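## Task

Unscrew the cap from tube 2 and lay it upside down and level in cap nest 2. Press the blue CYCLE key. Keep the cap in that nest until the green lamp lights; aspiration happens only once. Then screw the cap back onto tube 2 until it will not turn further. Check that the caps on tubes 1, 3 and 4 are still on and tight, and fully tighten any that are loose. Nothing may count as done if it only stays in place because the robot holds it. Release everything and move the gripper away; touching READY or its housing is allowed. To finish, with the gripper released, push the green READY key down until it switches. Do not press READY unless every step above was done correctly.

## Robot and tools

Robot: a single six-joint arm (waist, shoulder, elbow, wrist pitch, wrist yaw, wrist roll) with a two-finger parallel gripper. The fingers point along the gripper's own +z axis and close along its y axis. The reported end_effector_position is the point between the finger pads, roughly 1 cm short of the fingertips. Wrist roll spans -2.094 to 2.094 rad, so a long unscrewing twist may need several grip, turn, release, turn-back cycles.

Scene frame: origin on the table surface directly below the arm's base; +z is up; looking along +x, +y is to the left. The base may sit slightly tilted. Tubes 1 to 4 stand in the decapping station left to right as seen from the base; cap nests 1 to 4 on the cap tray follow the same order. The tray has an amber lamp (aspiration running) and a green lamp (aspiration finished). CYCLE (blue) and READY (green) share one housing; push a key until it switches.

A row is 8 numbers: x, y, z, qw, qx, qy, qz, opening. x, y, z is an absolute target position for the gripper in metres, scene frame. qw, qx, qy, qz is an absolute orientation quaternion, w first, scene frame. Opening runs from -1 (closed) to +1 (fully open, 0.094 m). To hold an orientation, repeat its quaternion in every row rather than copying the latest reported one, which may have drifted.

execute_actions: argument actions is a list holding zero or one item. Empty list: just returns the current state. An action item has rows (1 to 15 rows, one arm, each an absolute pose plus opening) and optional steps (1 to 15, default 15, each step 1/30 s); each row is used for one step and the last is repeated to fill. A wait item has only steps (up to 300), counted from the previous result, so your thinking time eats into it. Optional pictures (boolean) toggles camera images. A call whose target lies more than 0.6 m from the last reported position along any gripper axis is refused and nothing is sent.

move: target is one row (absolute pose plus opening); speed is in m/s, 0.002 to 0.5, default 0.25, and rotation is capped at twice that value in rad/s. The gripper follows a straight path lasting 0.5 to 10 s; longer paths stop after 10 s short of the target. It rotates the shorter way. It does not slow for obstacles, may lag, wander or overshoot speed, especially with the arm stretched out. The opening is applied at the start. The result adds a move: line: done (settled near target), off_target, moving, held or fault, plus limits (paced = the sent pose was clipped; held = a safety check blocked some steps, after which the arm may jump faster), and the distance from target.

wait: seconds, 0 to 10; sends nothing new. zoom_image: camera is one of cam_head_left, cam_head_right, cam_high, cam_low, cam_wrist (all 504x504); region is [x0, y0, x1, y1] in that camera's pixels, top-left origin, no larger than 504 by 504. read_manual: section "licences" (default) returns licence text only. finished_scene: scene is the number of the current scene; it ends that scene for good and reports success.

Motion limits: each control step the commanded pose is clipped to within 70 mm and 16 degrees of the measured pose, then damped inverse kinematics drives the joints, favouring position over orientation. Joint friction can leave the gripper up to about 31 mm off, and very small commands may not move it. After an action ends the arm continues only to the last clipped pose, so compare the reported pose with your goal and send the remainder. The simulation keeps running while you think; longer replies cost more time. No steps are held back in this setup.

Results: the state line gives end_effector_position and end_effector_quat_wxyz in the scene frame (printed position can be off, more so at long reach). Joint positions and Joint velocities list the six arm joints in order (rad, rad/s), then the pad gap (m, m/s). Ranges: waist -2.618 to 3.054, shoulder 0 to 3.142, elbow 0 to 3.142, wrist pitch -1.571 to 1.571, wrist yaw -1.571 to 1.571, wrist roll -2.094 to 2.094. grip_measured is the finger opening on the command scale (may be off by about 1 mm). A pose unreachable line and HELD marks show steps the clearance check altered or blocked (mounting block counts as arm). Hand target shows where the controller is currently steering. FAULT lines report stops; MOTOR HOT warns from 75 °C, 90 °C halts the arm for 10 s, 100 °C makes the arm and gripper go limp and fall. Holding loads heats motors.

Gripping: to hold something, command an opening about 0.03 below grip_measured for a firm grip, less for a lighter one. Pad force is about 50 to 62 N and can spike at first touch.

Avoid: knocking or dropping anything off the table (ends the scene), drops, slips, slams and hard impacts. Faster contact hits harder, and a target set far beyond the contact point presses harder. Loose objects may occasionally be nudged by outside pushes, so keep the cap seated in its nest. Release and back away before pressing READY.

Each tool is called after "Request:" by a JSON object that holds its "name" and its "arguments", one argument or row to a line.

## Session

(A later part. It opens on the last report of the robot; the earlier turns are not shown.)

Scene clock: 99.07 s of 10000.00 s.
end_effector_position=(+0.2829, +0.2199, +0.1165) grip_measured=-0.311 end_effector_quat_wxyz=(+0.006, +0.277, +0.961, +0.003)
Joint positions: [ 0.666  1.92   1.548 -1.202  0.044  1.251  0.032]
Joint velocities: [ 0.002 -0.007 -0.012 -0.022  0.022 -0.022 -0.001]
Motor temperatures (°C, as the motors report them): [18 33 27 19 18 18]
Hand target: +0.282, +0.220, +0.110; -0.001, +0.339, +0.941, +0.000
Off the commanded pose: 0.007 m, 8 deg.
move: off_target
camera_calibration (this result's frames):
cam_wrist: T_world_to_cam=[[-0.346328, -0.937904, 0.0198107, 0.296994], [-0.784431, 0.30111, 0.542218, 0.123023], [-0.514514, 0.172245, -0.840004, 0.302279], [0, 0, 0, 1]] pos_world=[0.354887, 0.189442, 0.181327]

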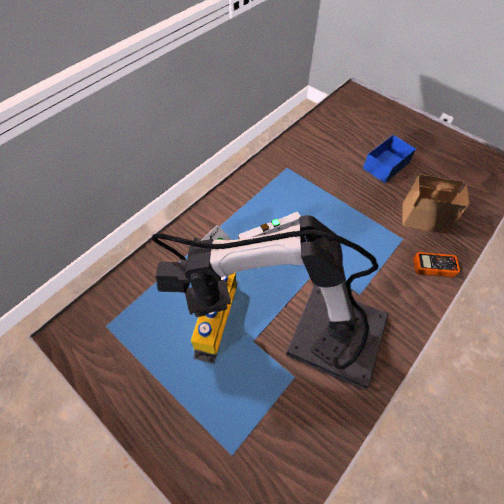

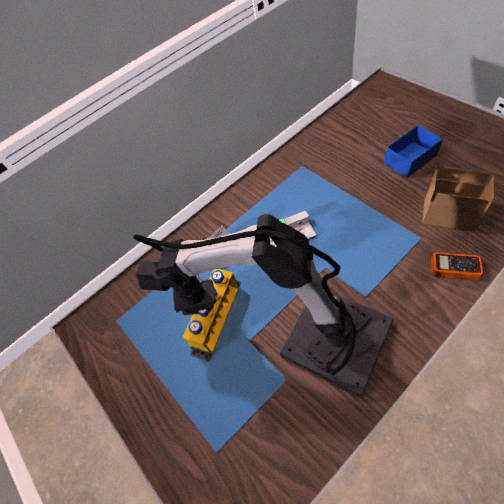

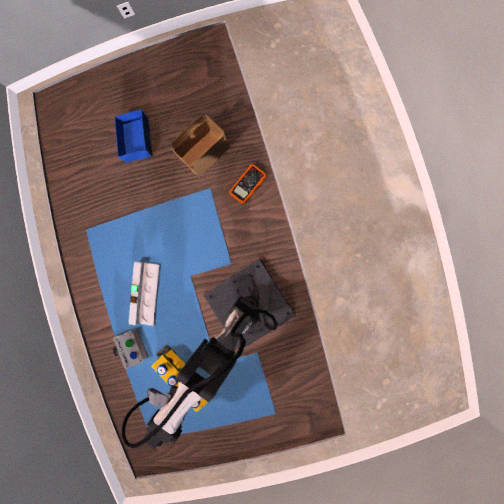

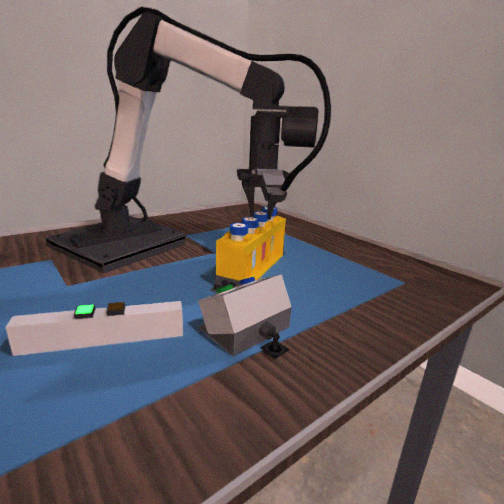

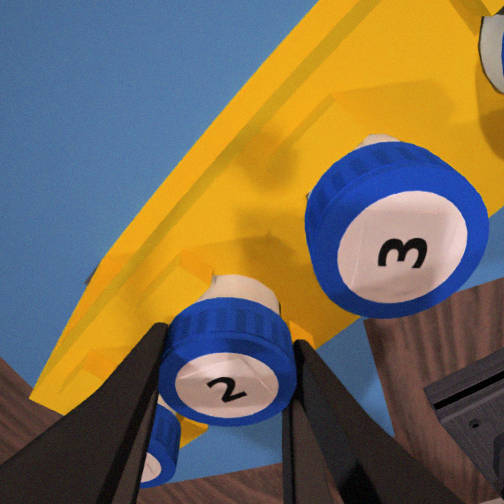

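Request:
{"name": "move", "arguments": {
  "target": [0.2825,0.2202,0.116,0,0.277,0.961,0,-0.2],
  "speed": 0.1
}}

Request:
{"name": "move", "arguments": {
  "target": [0.2825,0.2202,0.116,0,0.5113,0.8594,0,0.15],
  "speed": 0.4
}}

Request:
{"name": "move", "arguments": {
  "target": [0.2565,0.2675,0.116,0,0.5113,0.8594,0,0.15],
  "speed": 0.06
}}

Scene clock: 101.13 s of 10000.00 s.
end_effector_position=(+0.2825, +0.2199, +0.1165) grip_measured=-0.202 end_effector_quat_wxyz=(+0.005, +0.275, +0.961, +0.003)
Joint positions: [ 0.667  1.92   1.548 -1.204  0.043  1.249  0.037]
Joint velocities: [-0.012  0.002 -0.002  0.007  0.051  0.022 -0.   ]
Motor temperatures (°C, as the motors report them): [18 33 27 19 18 18]
Hand target: +0.282, +0.220, +0.116; +0.000, +0.277, +0.961, +0.000
Off the commanded pose: 0.001 m, 1 deg.
move: done
camera_calibration (this result's frames):
cam_wrist: T_world_to_cam=[[-0.34339, -0.938971, 0.0204339, 0.29622], [-0.784632, 0.298768, 0.543223, 0.123166], [-0.516175, 0.170504, -0.83934, 0.302851], [0, 0, 0, 1]] pos_world=[0.354683, 0.189706, 0.181236]

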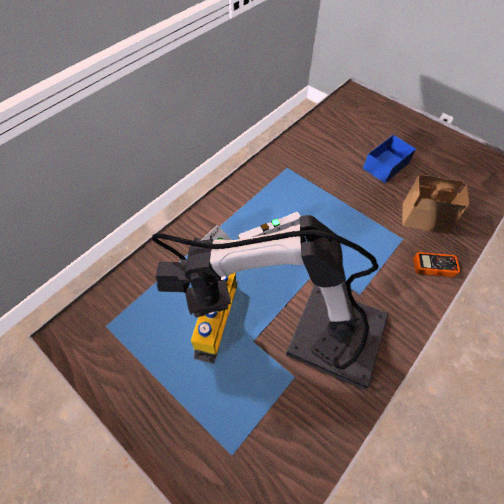

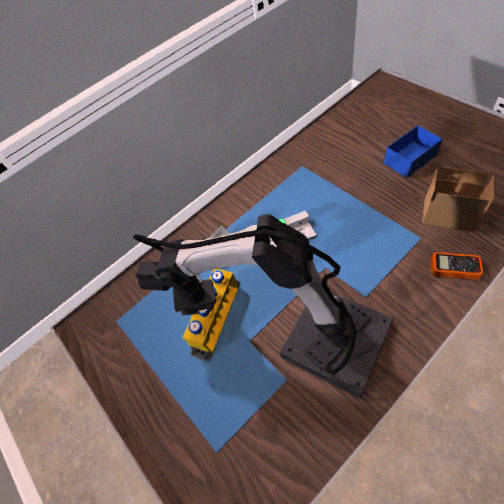

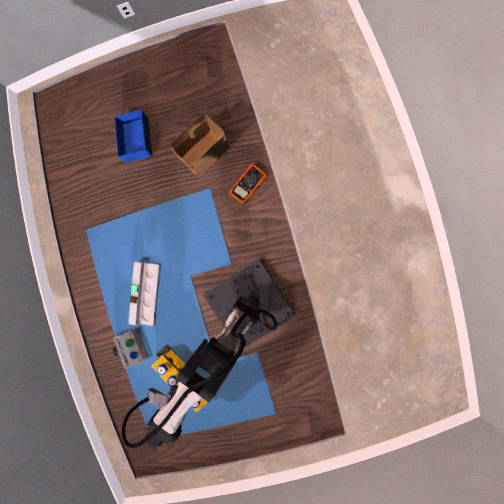

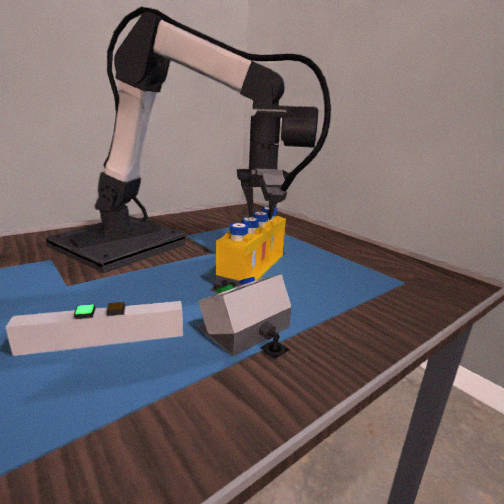

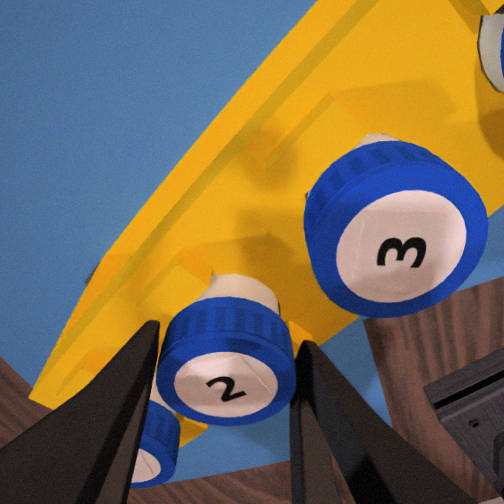

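Scene clock: 102.47 s of 10000.00 s.
end_effector_position=(+0.2823, +0.2201, +0.1165) grip_measured=+0.148 end_effector_quat_wxyz=(+0.004, +0.505, +0.863, +0.004)
Joint positions: [ 0.667  1.92   1.548 -1.204  0.041  1.75   0.054]
Joint velocities: [-0.007 -0.007 -0.007 -0.051  0.022  0.066  0.   ]
Motor temperatures (°C, as the motors report them): [18 33 28 19 18 18]
Hand target: +0.282, +0.220, +0.116; +0.000, +0.511, +0.859, +0.000
Off the commanded pose: 0.001 m, 1 deg.
move: done
camera_calibration (this result's frames):
cam_wrist: T_world_to_cam=[[-0.752303, -0.658616, 0.0162976, 0.350564], [-0.544149, 0.635118, 0.548204, -0.0195338], [-0.371406, 0.403547, -0.836186, 0.210195], [0, 0, 0, 1]] pos_world=[0.331169, 0.15847, 0.180757]

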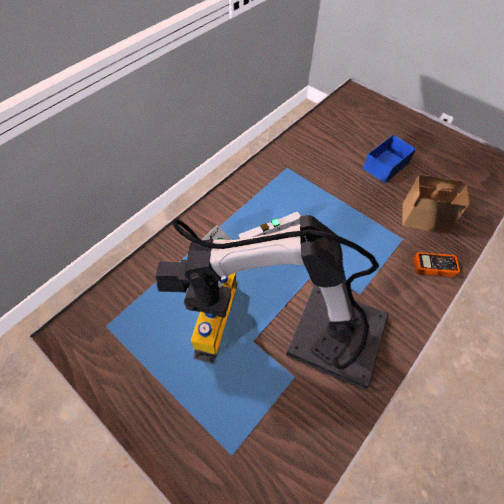

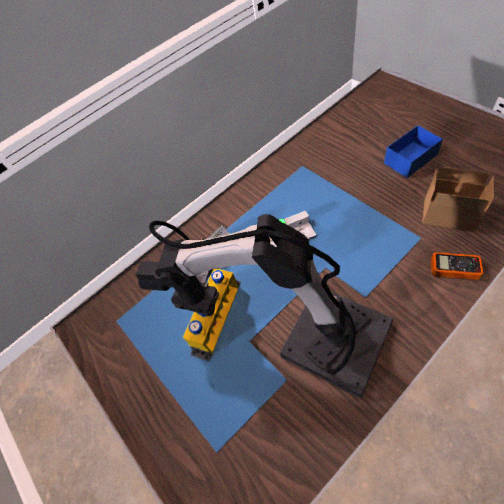

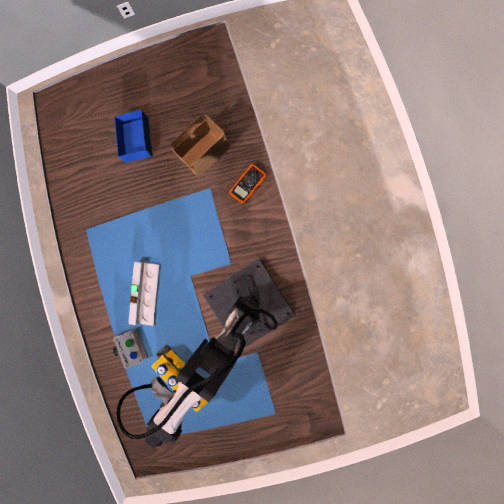

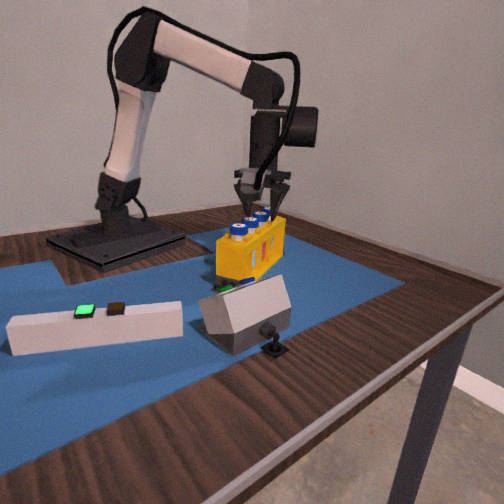

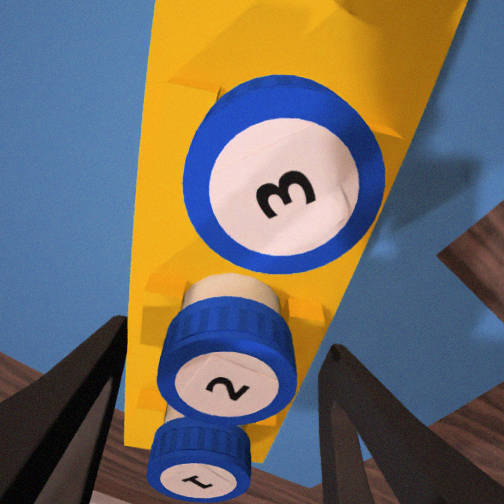

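Scene clock: 103.67 s of 10000.00 s.
end_effector_position=(+0.2567, +0.2647, +0.1161) grip_measured=+0.148 end_effector_quat_wxyz=(+0.003, +0.507, +0.862, +0.004)
Joint positions: [ 0.803  1.97   1.608 -1.219  0.04   1.891  0.054]
Joint velocities: [ 0.007  0.002  0.017 -0.051 -0.022  0.007  0.001]
Motor temperatures (°C, as the motors report them): [18 33 28 19 18 18]
Hand target: +0.256, +0.267, +0.116; +0.001, +0.511, +0.859, -0.001
Off the commanded pose: 0.003 m, 1 deg.
move: done
camera_calibration (this result's frames):
cam_wrist: T_world_to_cam=[[-0.75571, -0.654689, 0.0168641, 0.36046], [-0.540433, 0.637956, 0.548584, -0.0632738], [-0.36991, 0.405457, -0.835925, 0.181407], [0, 0, 0, 1]] pos_world=[0.305312, 0.202802, 0.180275]

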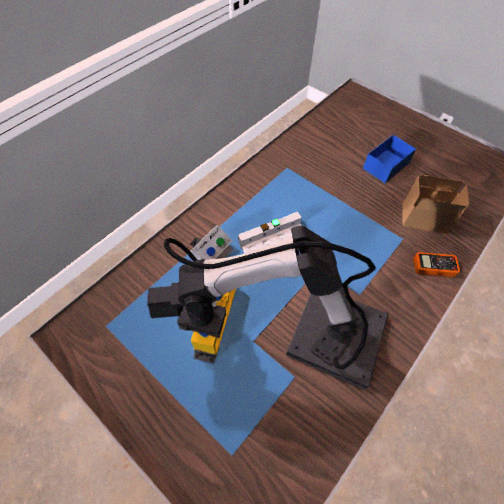

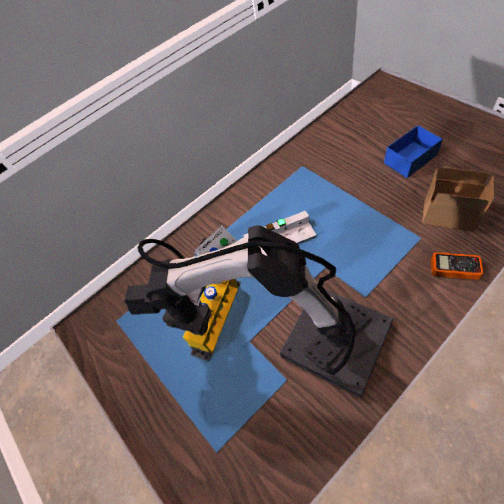

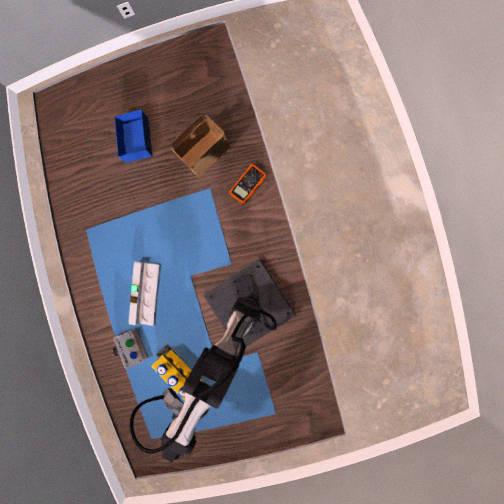

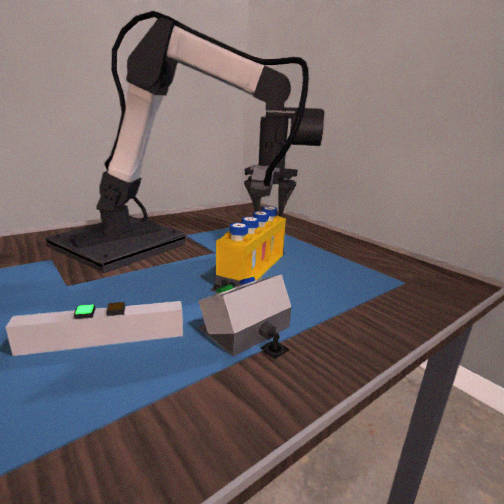

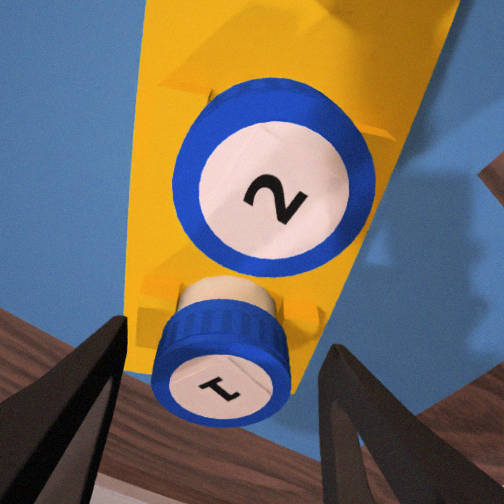

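Request:
{"name": "execute_actions", "arguments": {
  "actions": []
}}

Request:
{"name": "move", "arguments": {
  "target": [0.258,0.266,0.116,0,0.0872,0.9962,0,-0.2],
  "speed": 0.5
}}

Request:
{"name": "move", "arguments": {
  "target": [0.258,0.266,0.116,0,0.0872,0.9962,0,-0.345]
}}

Request:
{"name": "move", "arguments": {
  "target": [0.258,0.266,0.110,0,0.342,0.9397,0,-0.345],
  "speed": 0.3
}}

Scene clock: 107.47 s of 10000.00 s.
end_effector_position=(+0.2565, +0.2645, +0.1162) grip_measured=+0.148 end_effector_quat_wxyz=(+0.003, +0.509, +0.861, +0.004)
Joint positions: [ 0.803  1.97   1.608 -1.221  0.04   1.895  0.054]
Joint velocities: [ 0.002  0.002  0.007 -0.007 -0.022  0.066 -0.001]
Motor temperatures (°C, as the motors report them): [18 33 28 19 18 18]
Hand target: +0.256, +0.267, +0.116; +0.001, +0.511, +0.859, -0.000
Off the commanded pose: 0.003 m, 1 deg.
Steps of this call (steps 1 to 114: nothing new was sent). Readings (end_effector_position):
1: (+0.2567, +0.2647, +0.1162)
2: (+0.2567, +0.2646, +0.1162)
4: (+0.2566, +0.2646, +0.1162)
8: (+0.2565, +0.2645, +0.1162)
114: the state above
camera_calibration (this result's frames):
cam_wrist: T_world_to_cam=[[-0.758162, -0.651818, 0.0179853, 0.359928], [-0.537589, 0.640432, 0.548493, -0.064668], [-0.369036, 0.406178, -0.835961, 0.181089], [0, 0, 0, 1]] pos_world=[0.304948, 0.202469, 0.18038]

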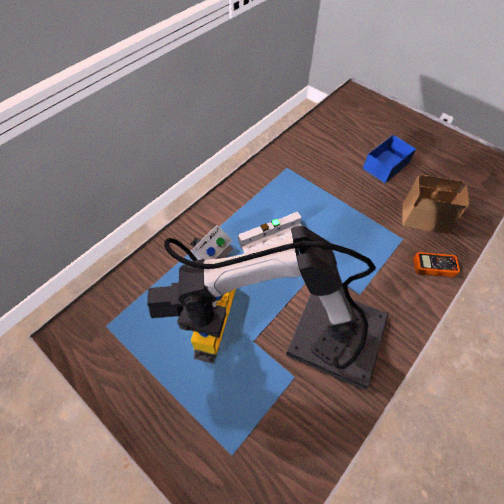

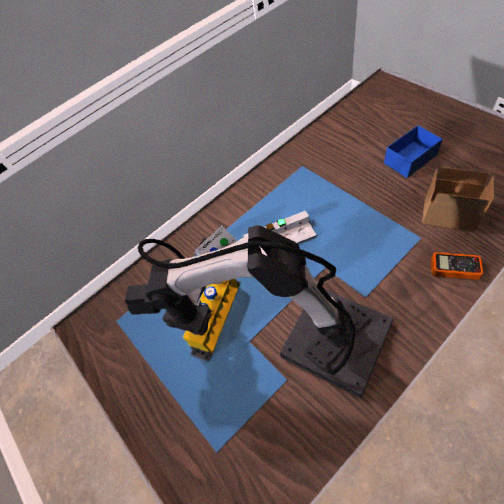

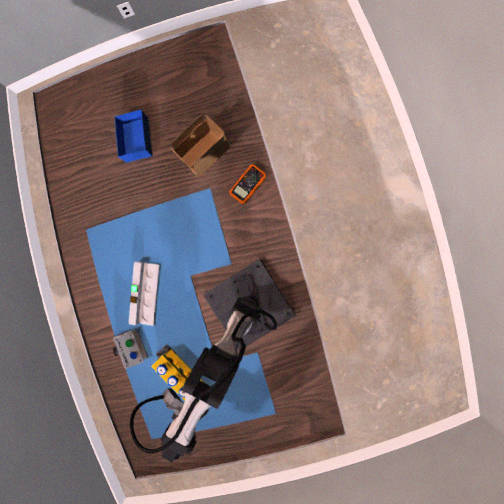

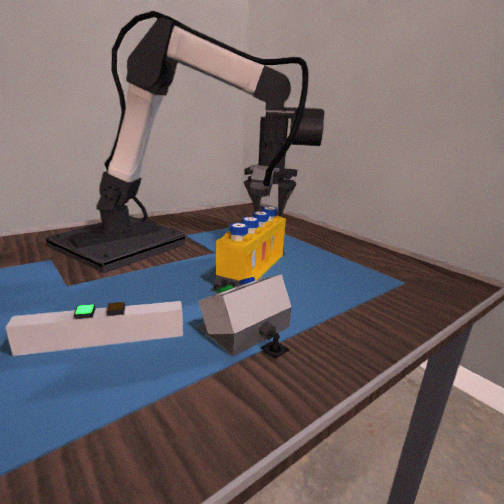

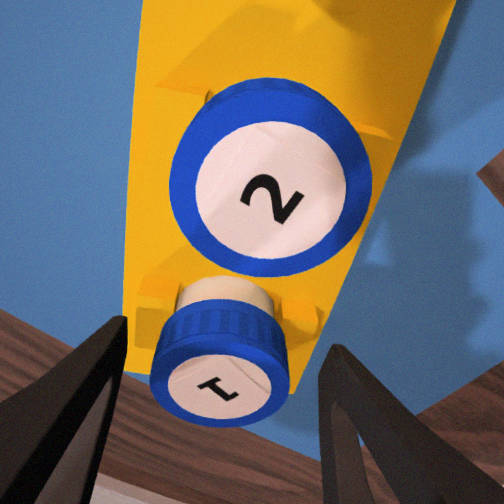

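Scene clock: 109.10 s of 10000.00 s.
end_effector_position=(+0.2568, +0.2645, +0.1162) grip_measured=-0.198 end_effector_quat_wxyz=(+0.005, +0.093, +0.996, +0.002)
Joint positions: [ 0.803  1.97   1.608 -1.22   0.041  1.014  0.038]
Joint velocities: [-0.017 -0.012 -0.002 -0.007  0.007 -0.037  0.   ]
Motor temperatures (°C, as the motors report them): [18 33 28 19 18 18]
Hand target: +0.258, +0.266, +0.116; +0.000, +0.087, +0.996, +0.000
Off the commanded pose: 0.002 m, 1 deg.
move: done
camera_calibration (this result's frames):
cam_wrist: T_world_to_cam=[[0.0206921, -0.999492, 0.0242403, 0.251392], [-0.839764, -0.00421767, 0.542935, 0.184197], [-0.542557, -0.0315906, -0.839425, 0.341923], [0, 0, 0, 1]] pos_world=[0.334993, 0.262843, 0.180917]

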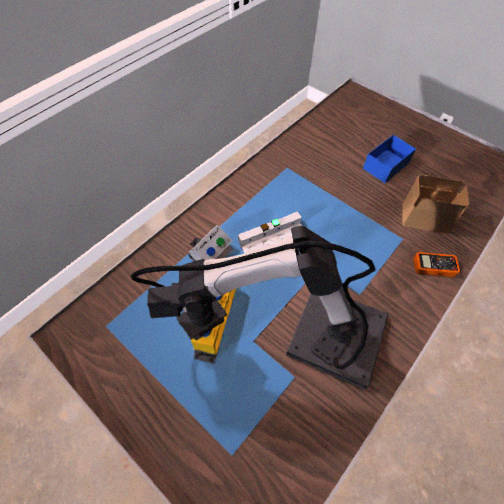

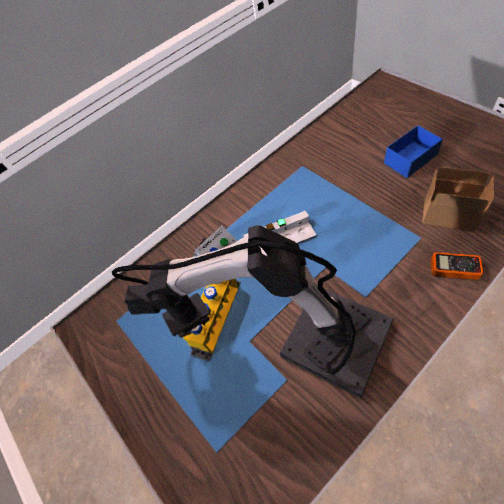

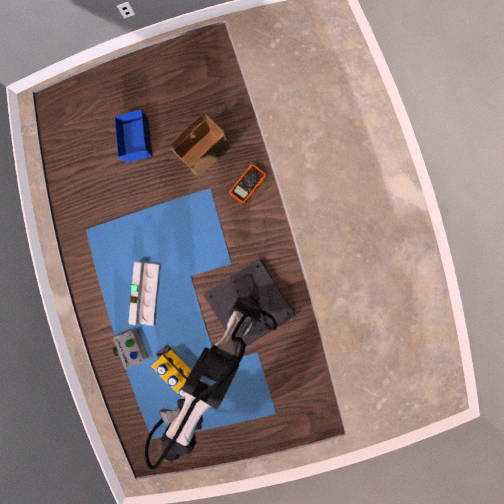

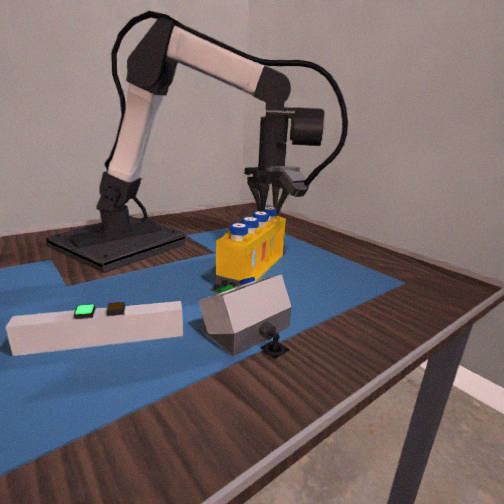

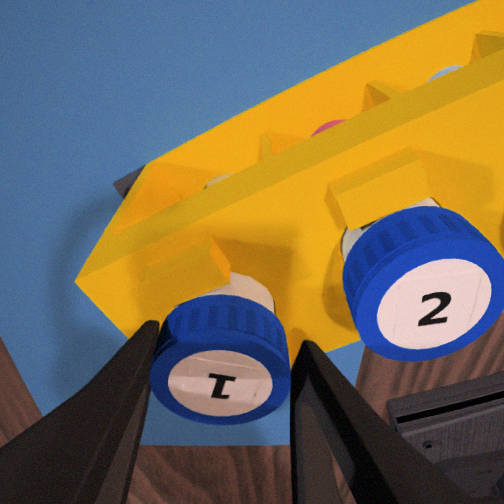

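Scene clock: 109.80 s of 10000.00 s.
end_effector_position=(+0.2573, +0.2662, +0.1162) grip_measured=-0.311 end_effector_quat_wxyz=(+0.005, +0.093, +0.996, +0.006)
Joint positions: [ 0.803  1.97   1.608 -1.213  0.036  1.013  0.032]
Joint velocities: [ 0.007 -0.002  0.002  0.007 -0.066 -0.051  0.   ]
Motor temperatures (°C, as the motors report them): [18 33 28 19 18 18]
Hand target: +0.258, +0.266, +0.116; +0.000, +0.087, +0.996, +0.000
Off the commanded pose: 0.001 m, 1 deg.
move: done
camera_calibration (this result's frames):
cam_wrist: T_world_to_cam=[[0.0208731, -0.999643, 0.0166624, 0.253915], [-0.840468, -0.00851864, 0.541794, 0.186114], [-0.541459, -0.0253131, -0.840346, 0.34044], [0, 0, 0, 1]] pos_world=[0.335457, 0.264027, 0.181021]

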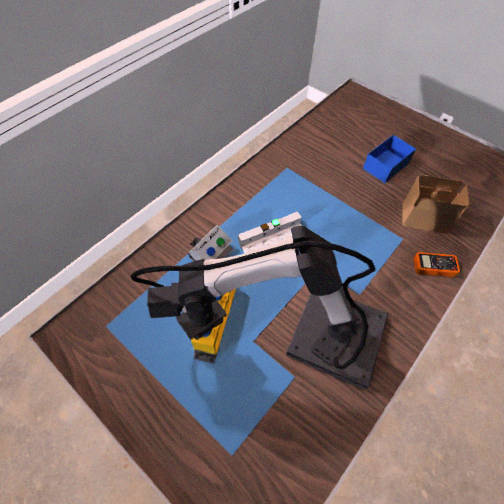

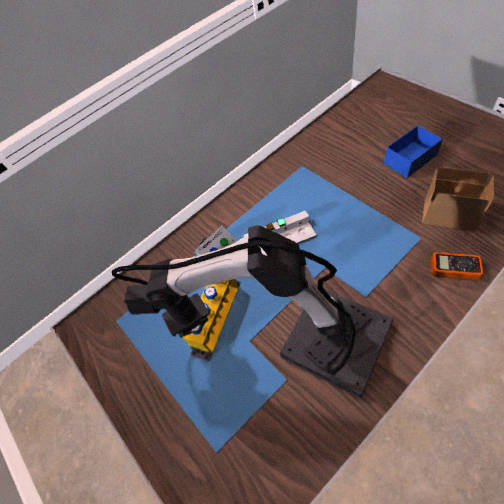

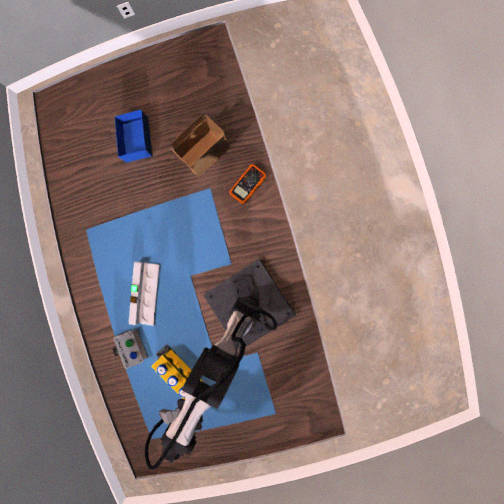

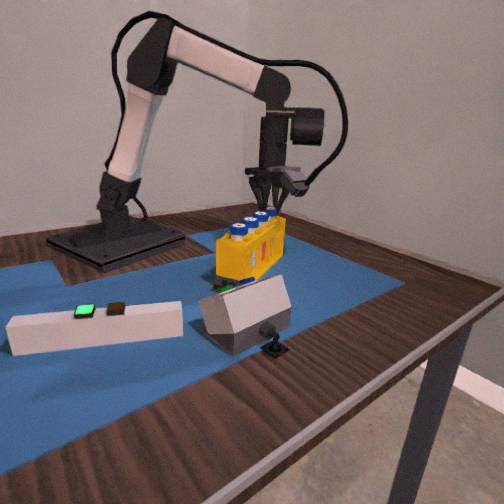

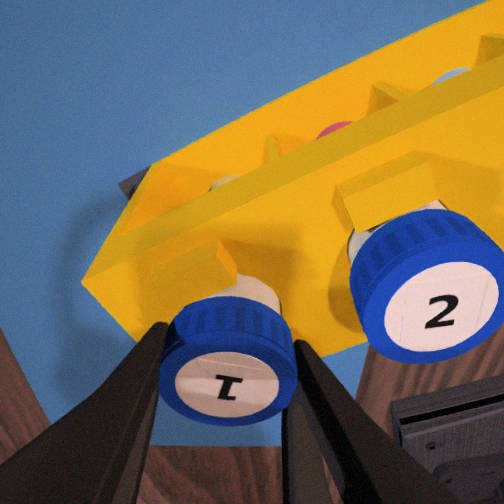

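Scene clock: 111.13 s of 10000.00 s.
end_effector_position=(+0.2575, +0.2661, +0.1162) grip_measured=-0.311 end_effector_quat_wxyz=(+0.005, +0.277, +0.961, +0.007)
Joint positions: [ 0.803  1.97   1.608 -1.213  0.037  1.388  0.032]
Joint velocities: [-0.017 -0.007 -0.002 -0.007  0.037 -0.051 -0.002]
Motor temperatures (°C, as the motors report them): [18 33 28 19 18 18]
Hand target: +0.258, +0.266, +0.110; -0.000, +0.339, +0.941, +0.001
Off the commanded pose: 0.006 m, 8 deg.
move: off_target
camera_calibration (this result's frames):
cam_wrist: T_world_to_cam=[[-0.346667, -0.937897, 0.0130897, 0.33248], [-0.784139, 0.297436, 0.544663, 0.0900187], [-0.514731, 0.178553, -0.838553, 0.279203], [0, 0, 0, 1]] pos_world=[0.329562, 0.235205, 0.180745]

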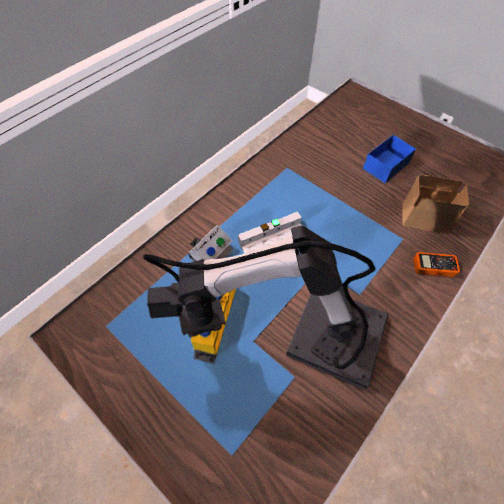

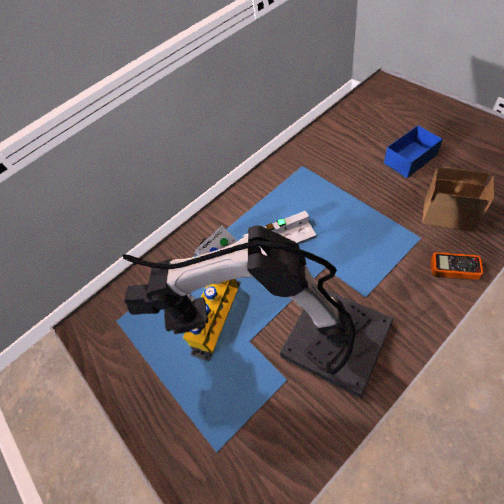

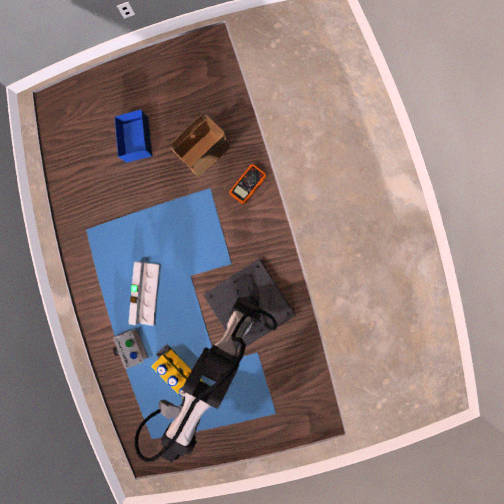

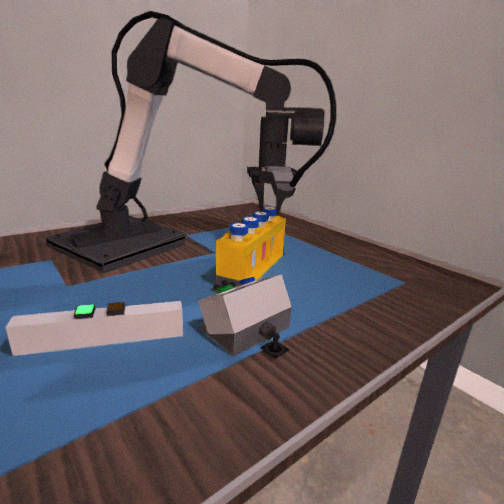

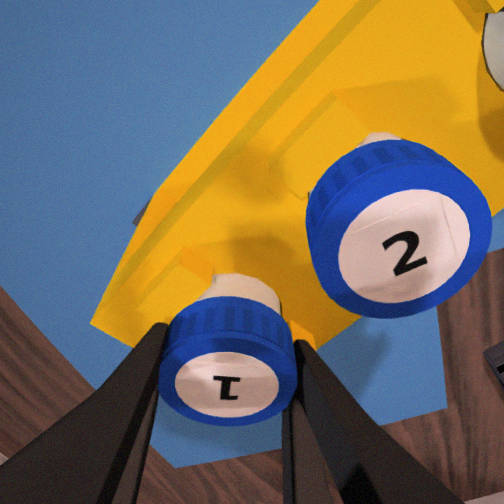

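Request:
{"name": "move", "arguments": {
  "target": [0.258,0.266,0.116,0,0.5113,0.8594,0,0.15],
  "speed": 0.3
}}

Request:
{"name": "move", "arguments": {
  "target": [0.3071,0.1745,0.116,0,0.5113,0.8594,0,0.15],
  "speed": 0.07
}}

Scene clock: 113.63 s of 10000.00 s.
end_effector_position=(+0.2562, +0.2647, +0.1162) grip_measured=+0.148 end_effector_quat_wxyz=(+0.002, +0.505, +0.863, +0.004)
Joint positions: [ 0.803  1.97   1.608 -1.221  0.037  1.886  0.054]
Joint velocities: [-0.002 -0.002 -0.012 -0.051  0.007  0.066  0.002]
Motor temperatures (°C, as the motors report them): [18 33 28 19 18 18]
Hand target: +0.258, +0.266, +0.116; +0.000, +0.511, +0.859, +0.000
Off the commanded pose: 0.002 m, 1 deg.
move: done
camera_calibration (this result's frames):
cam_wrist: T_world_to_cam=[[-0.751856, -0.659064, 0.0186476, 0.360015], [-0.54264, 0.63461, 0.550283, -0.0623558], [-0.374505, 0.403614, -0.83477, 0.182818], [0, 0, 0, 1]] pos_world=[0.305309, 0.203056, 0.180211]

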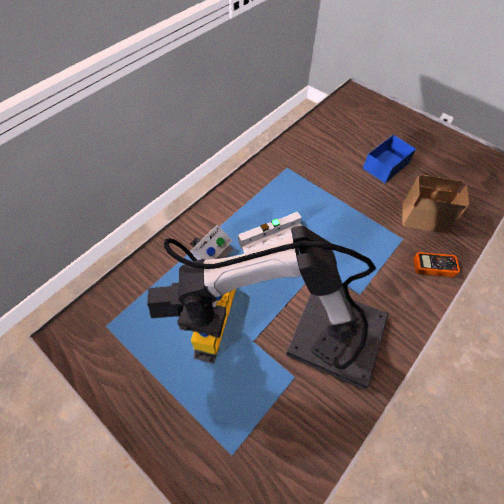

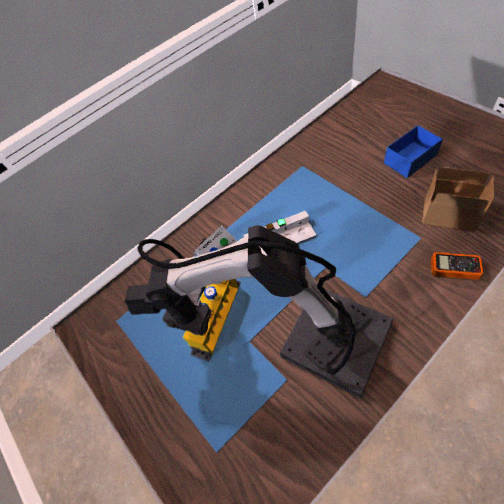

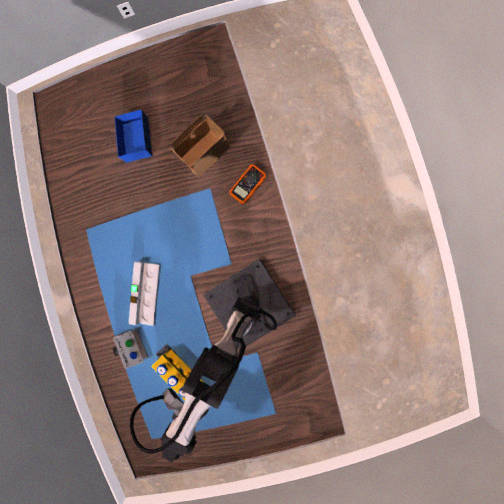

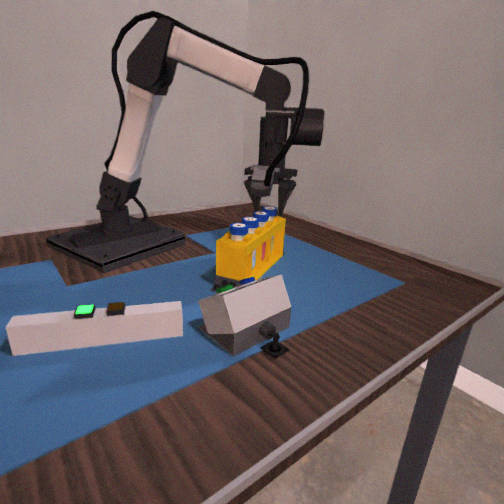

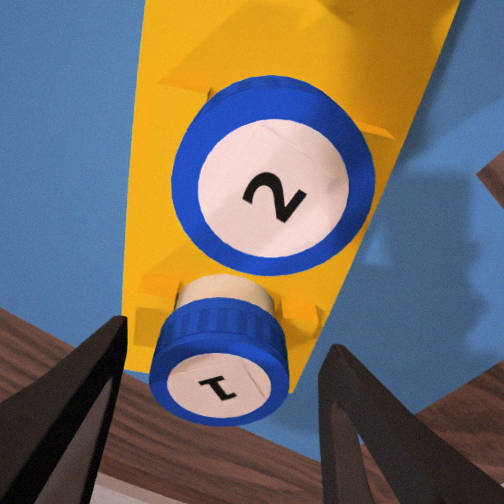

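Scene clock: 115.43 s of 10000.00 s.
end_effector_position=(+0.3086, +0.1767, +0.1126) grip_measured=+0.148 end_effector_quat_wxyz=(-0.004, +0.516, +0.857, -0.007)
Joint positions: [ 0.523  1.93   1.554 -1.22   0.037  1.632  0.054]
Joint velocities: [ 0.002 -0.012 -0.017 -0.051 -0.037 -0.037  0.001]
Motor temperatures (°C, as the motors report them): [18 34 28 19 18 18]
Hand target: +0.308, +0.175, +0.116; -0.001, +0.511, +0.859, +0.001
Off the commanded pose: 0.004 m, 1 deg.
move: done
camera_calibration (this result's frames):
cam_wrist: T_world_to_cam=[[-0.767562, -0.639582, 0.042225, 0.340246], [-0.514428, 0.653984, 0.554679, 0.0112709], [-0.382377, 0.404029, -0.830992, 0.236953], [0, 0, 0, 1]] pos_world=[0.357563, 0.114509, 0.176287]

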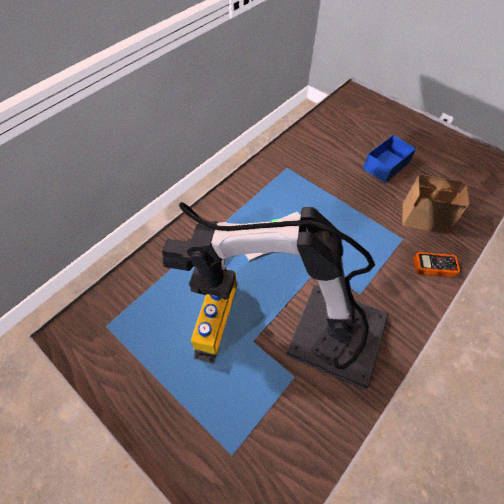

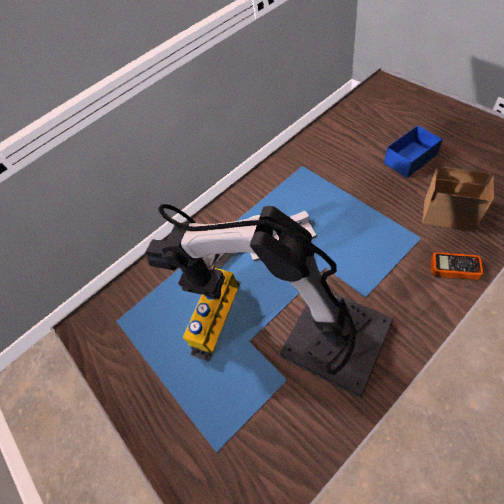

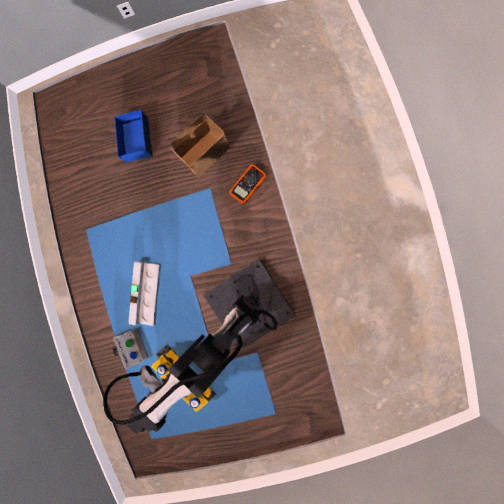

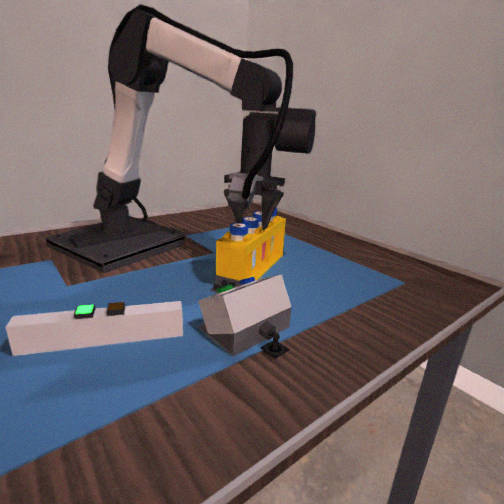

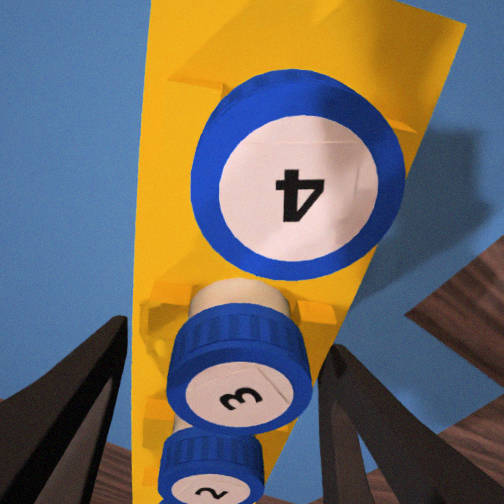

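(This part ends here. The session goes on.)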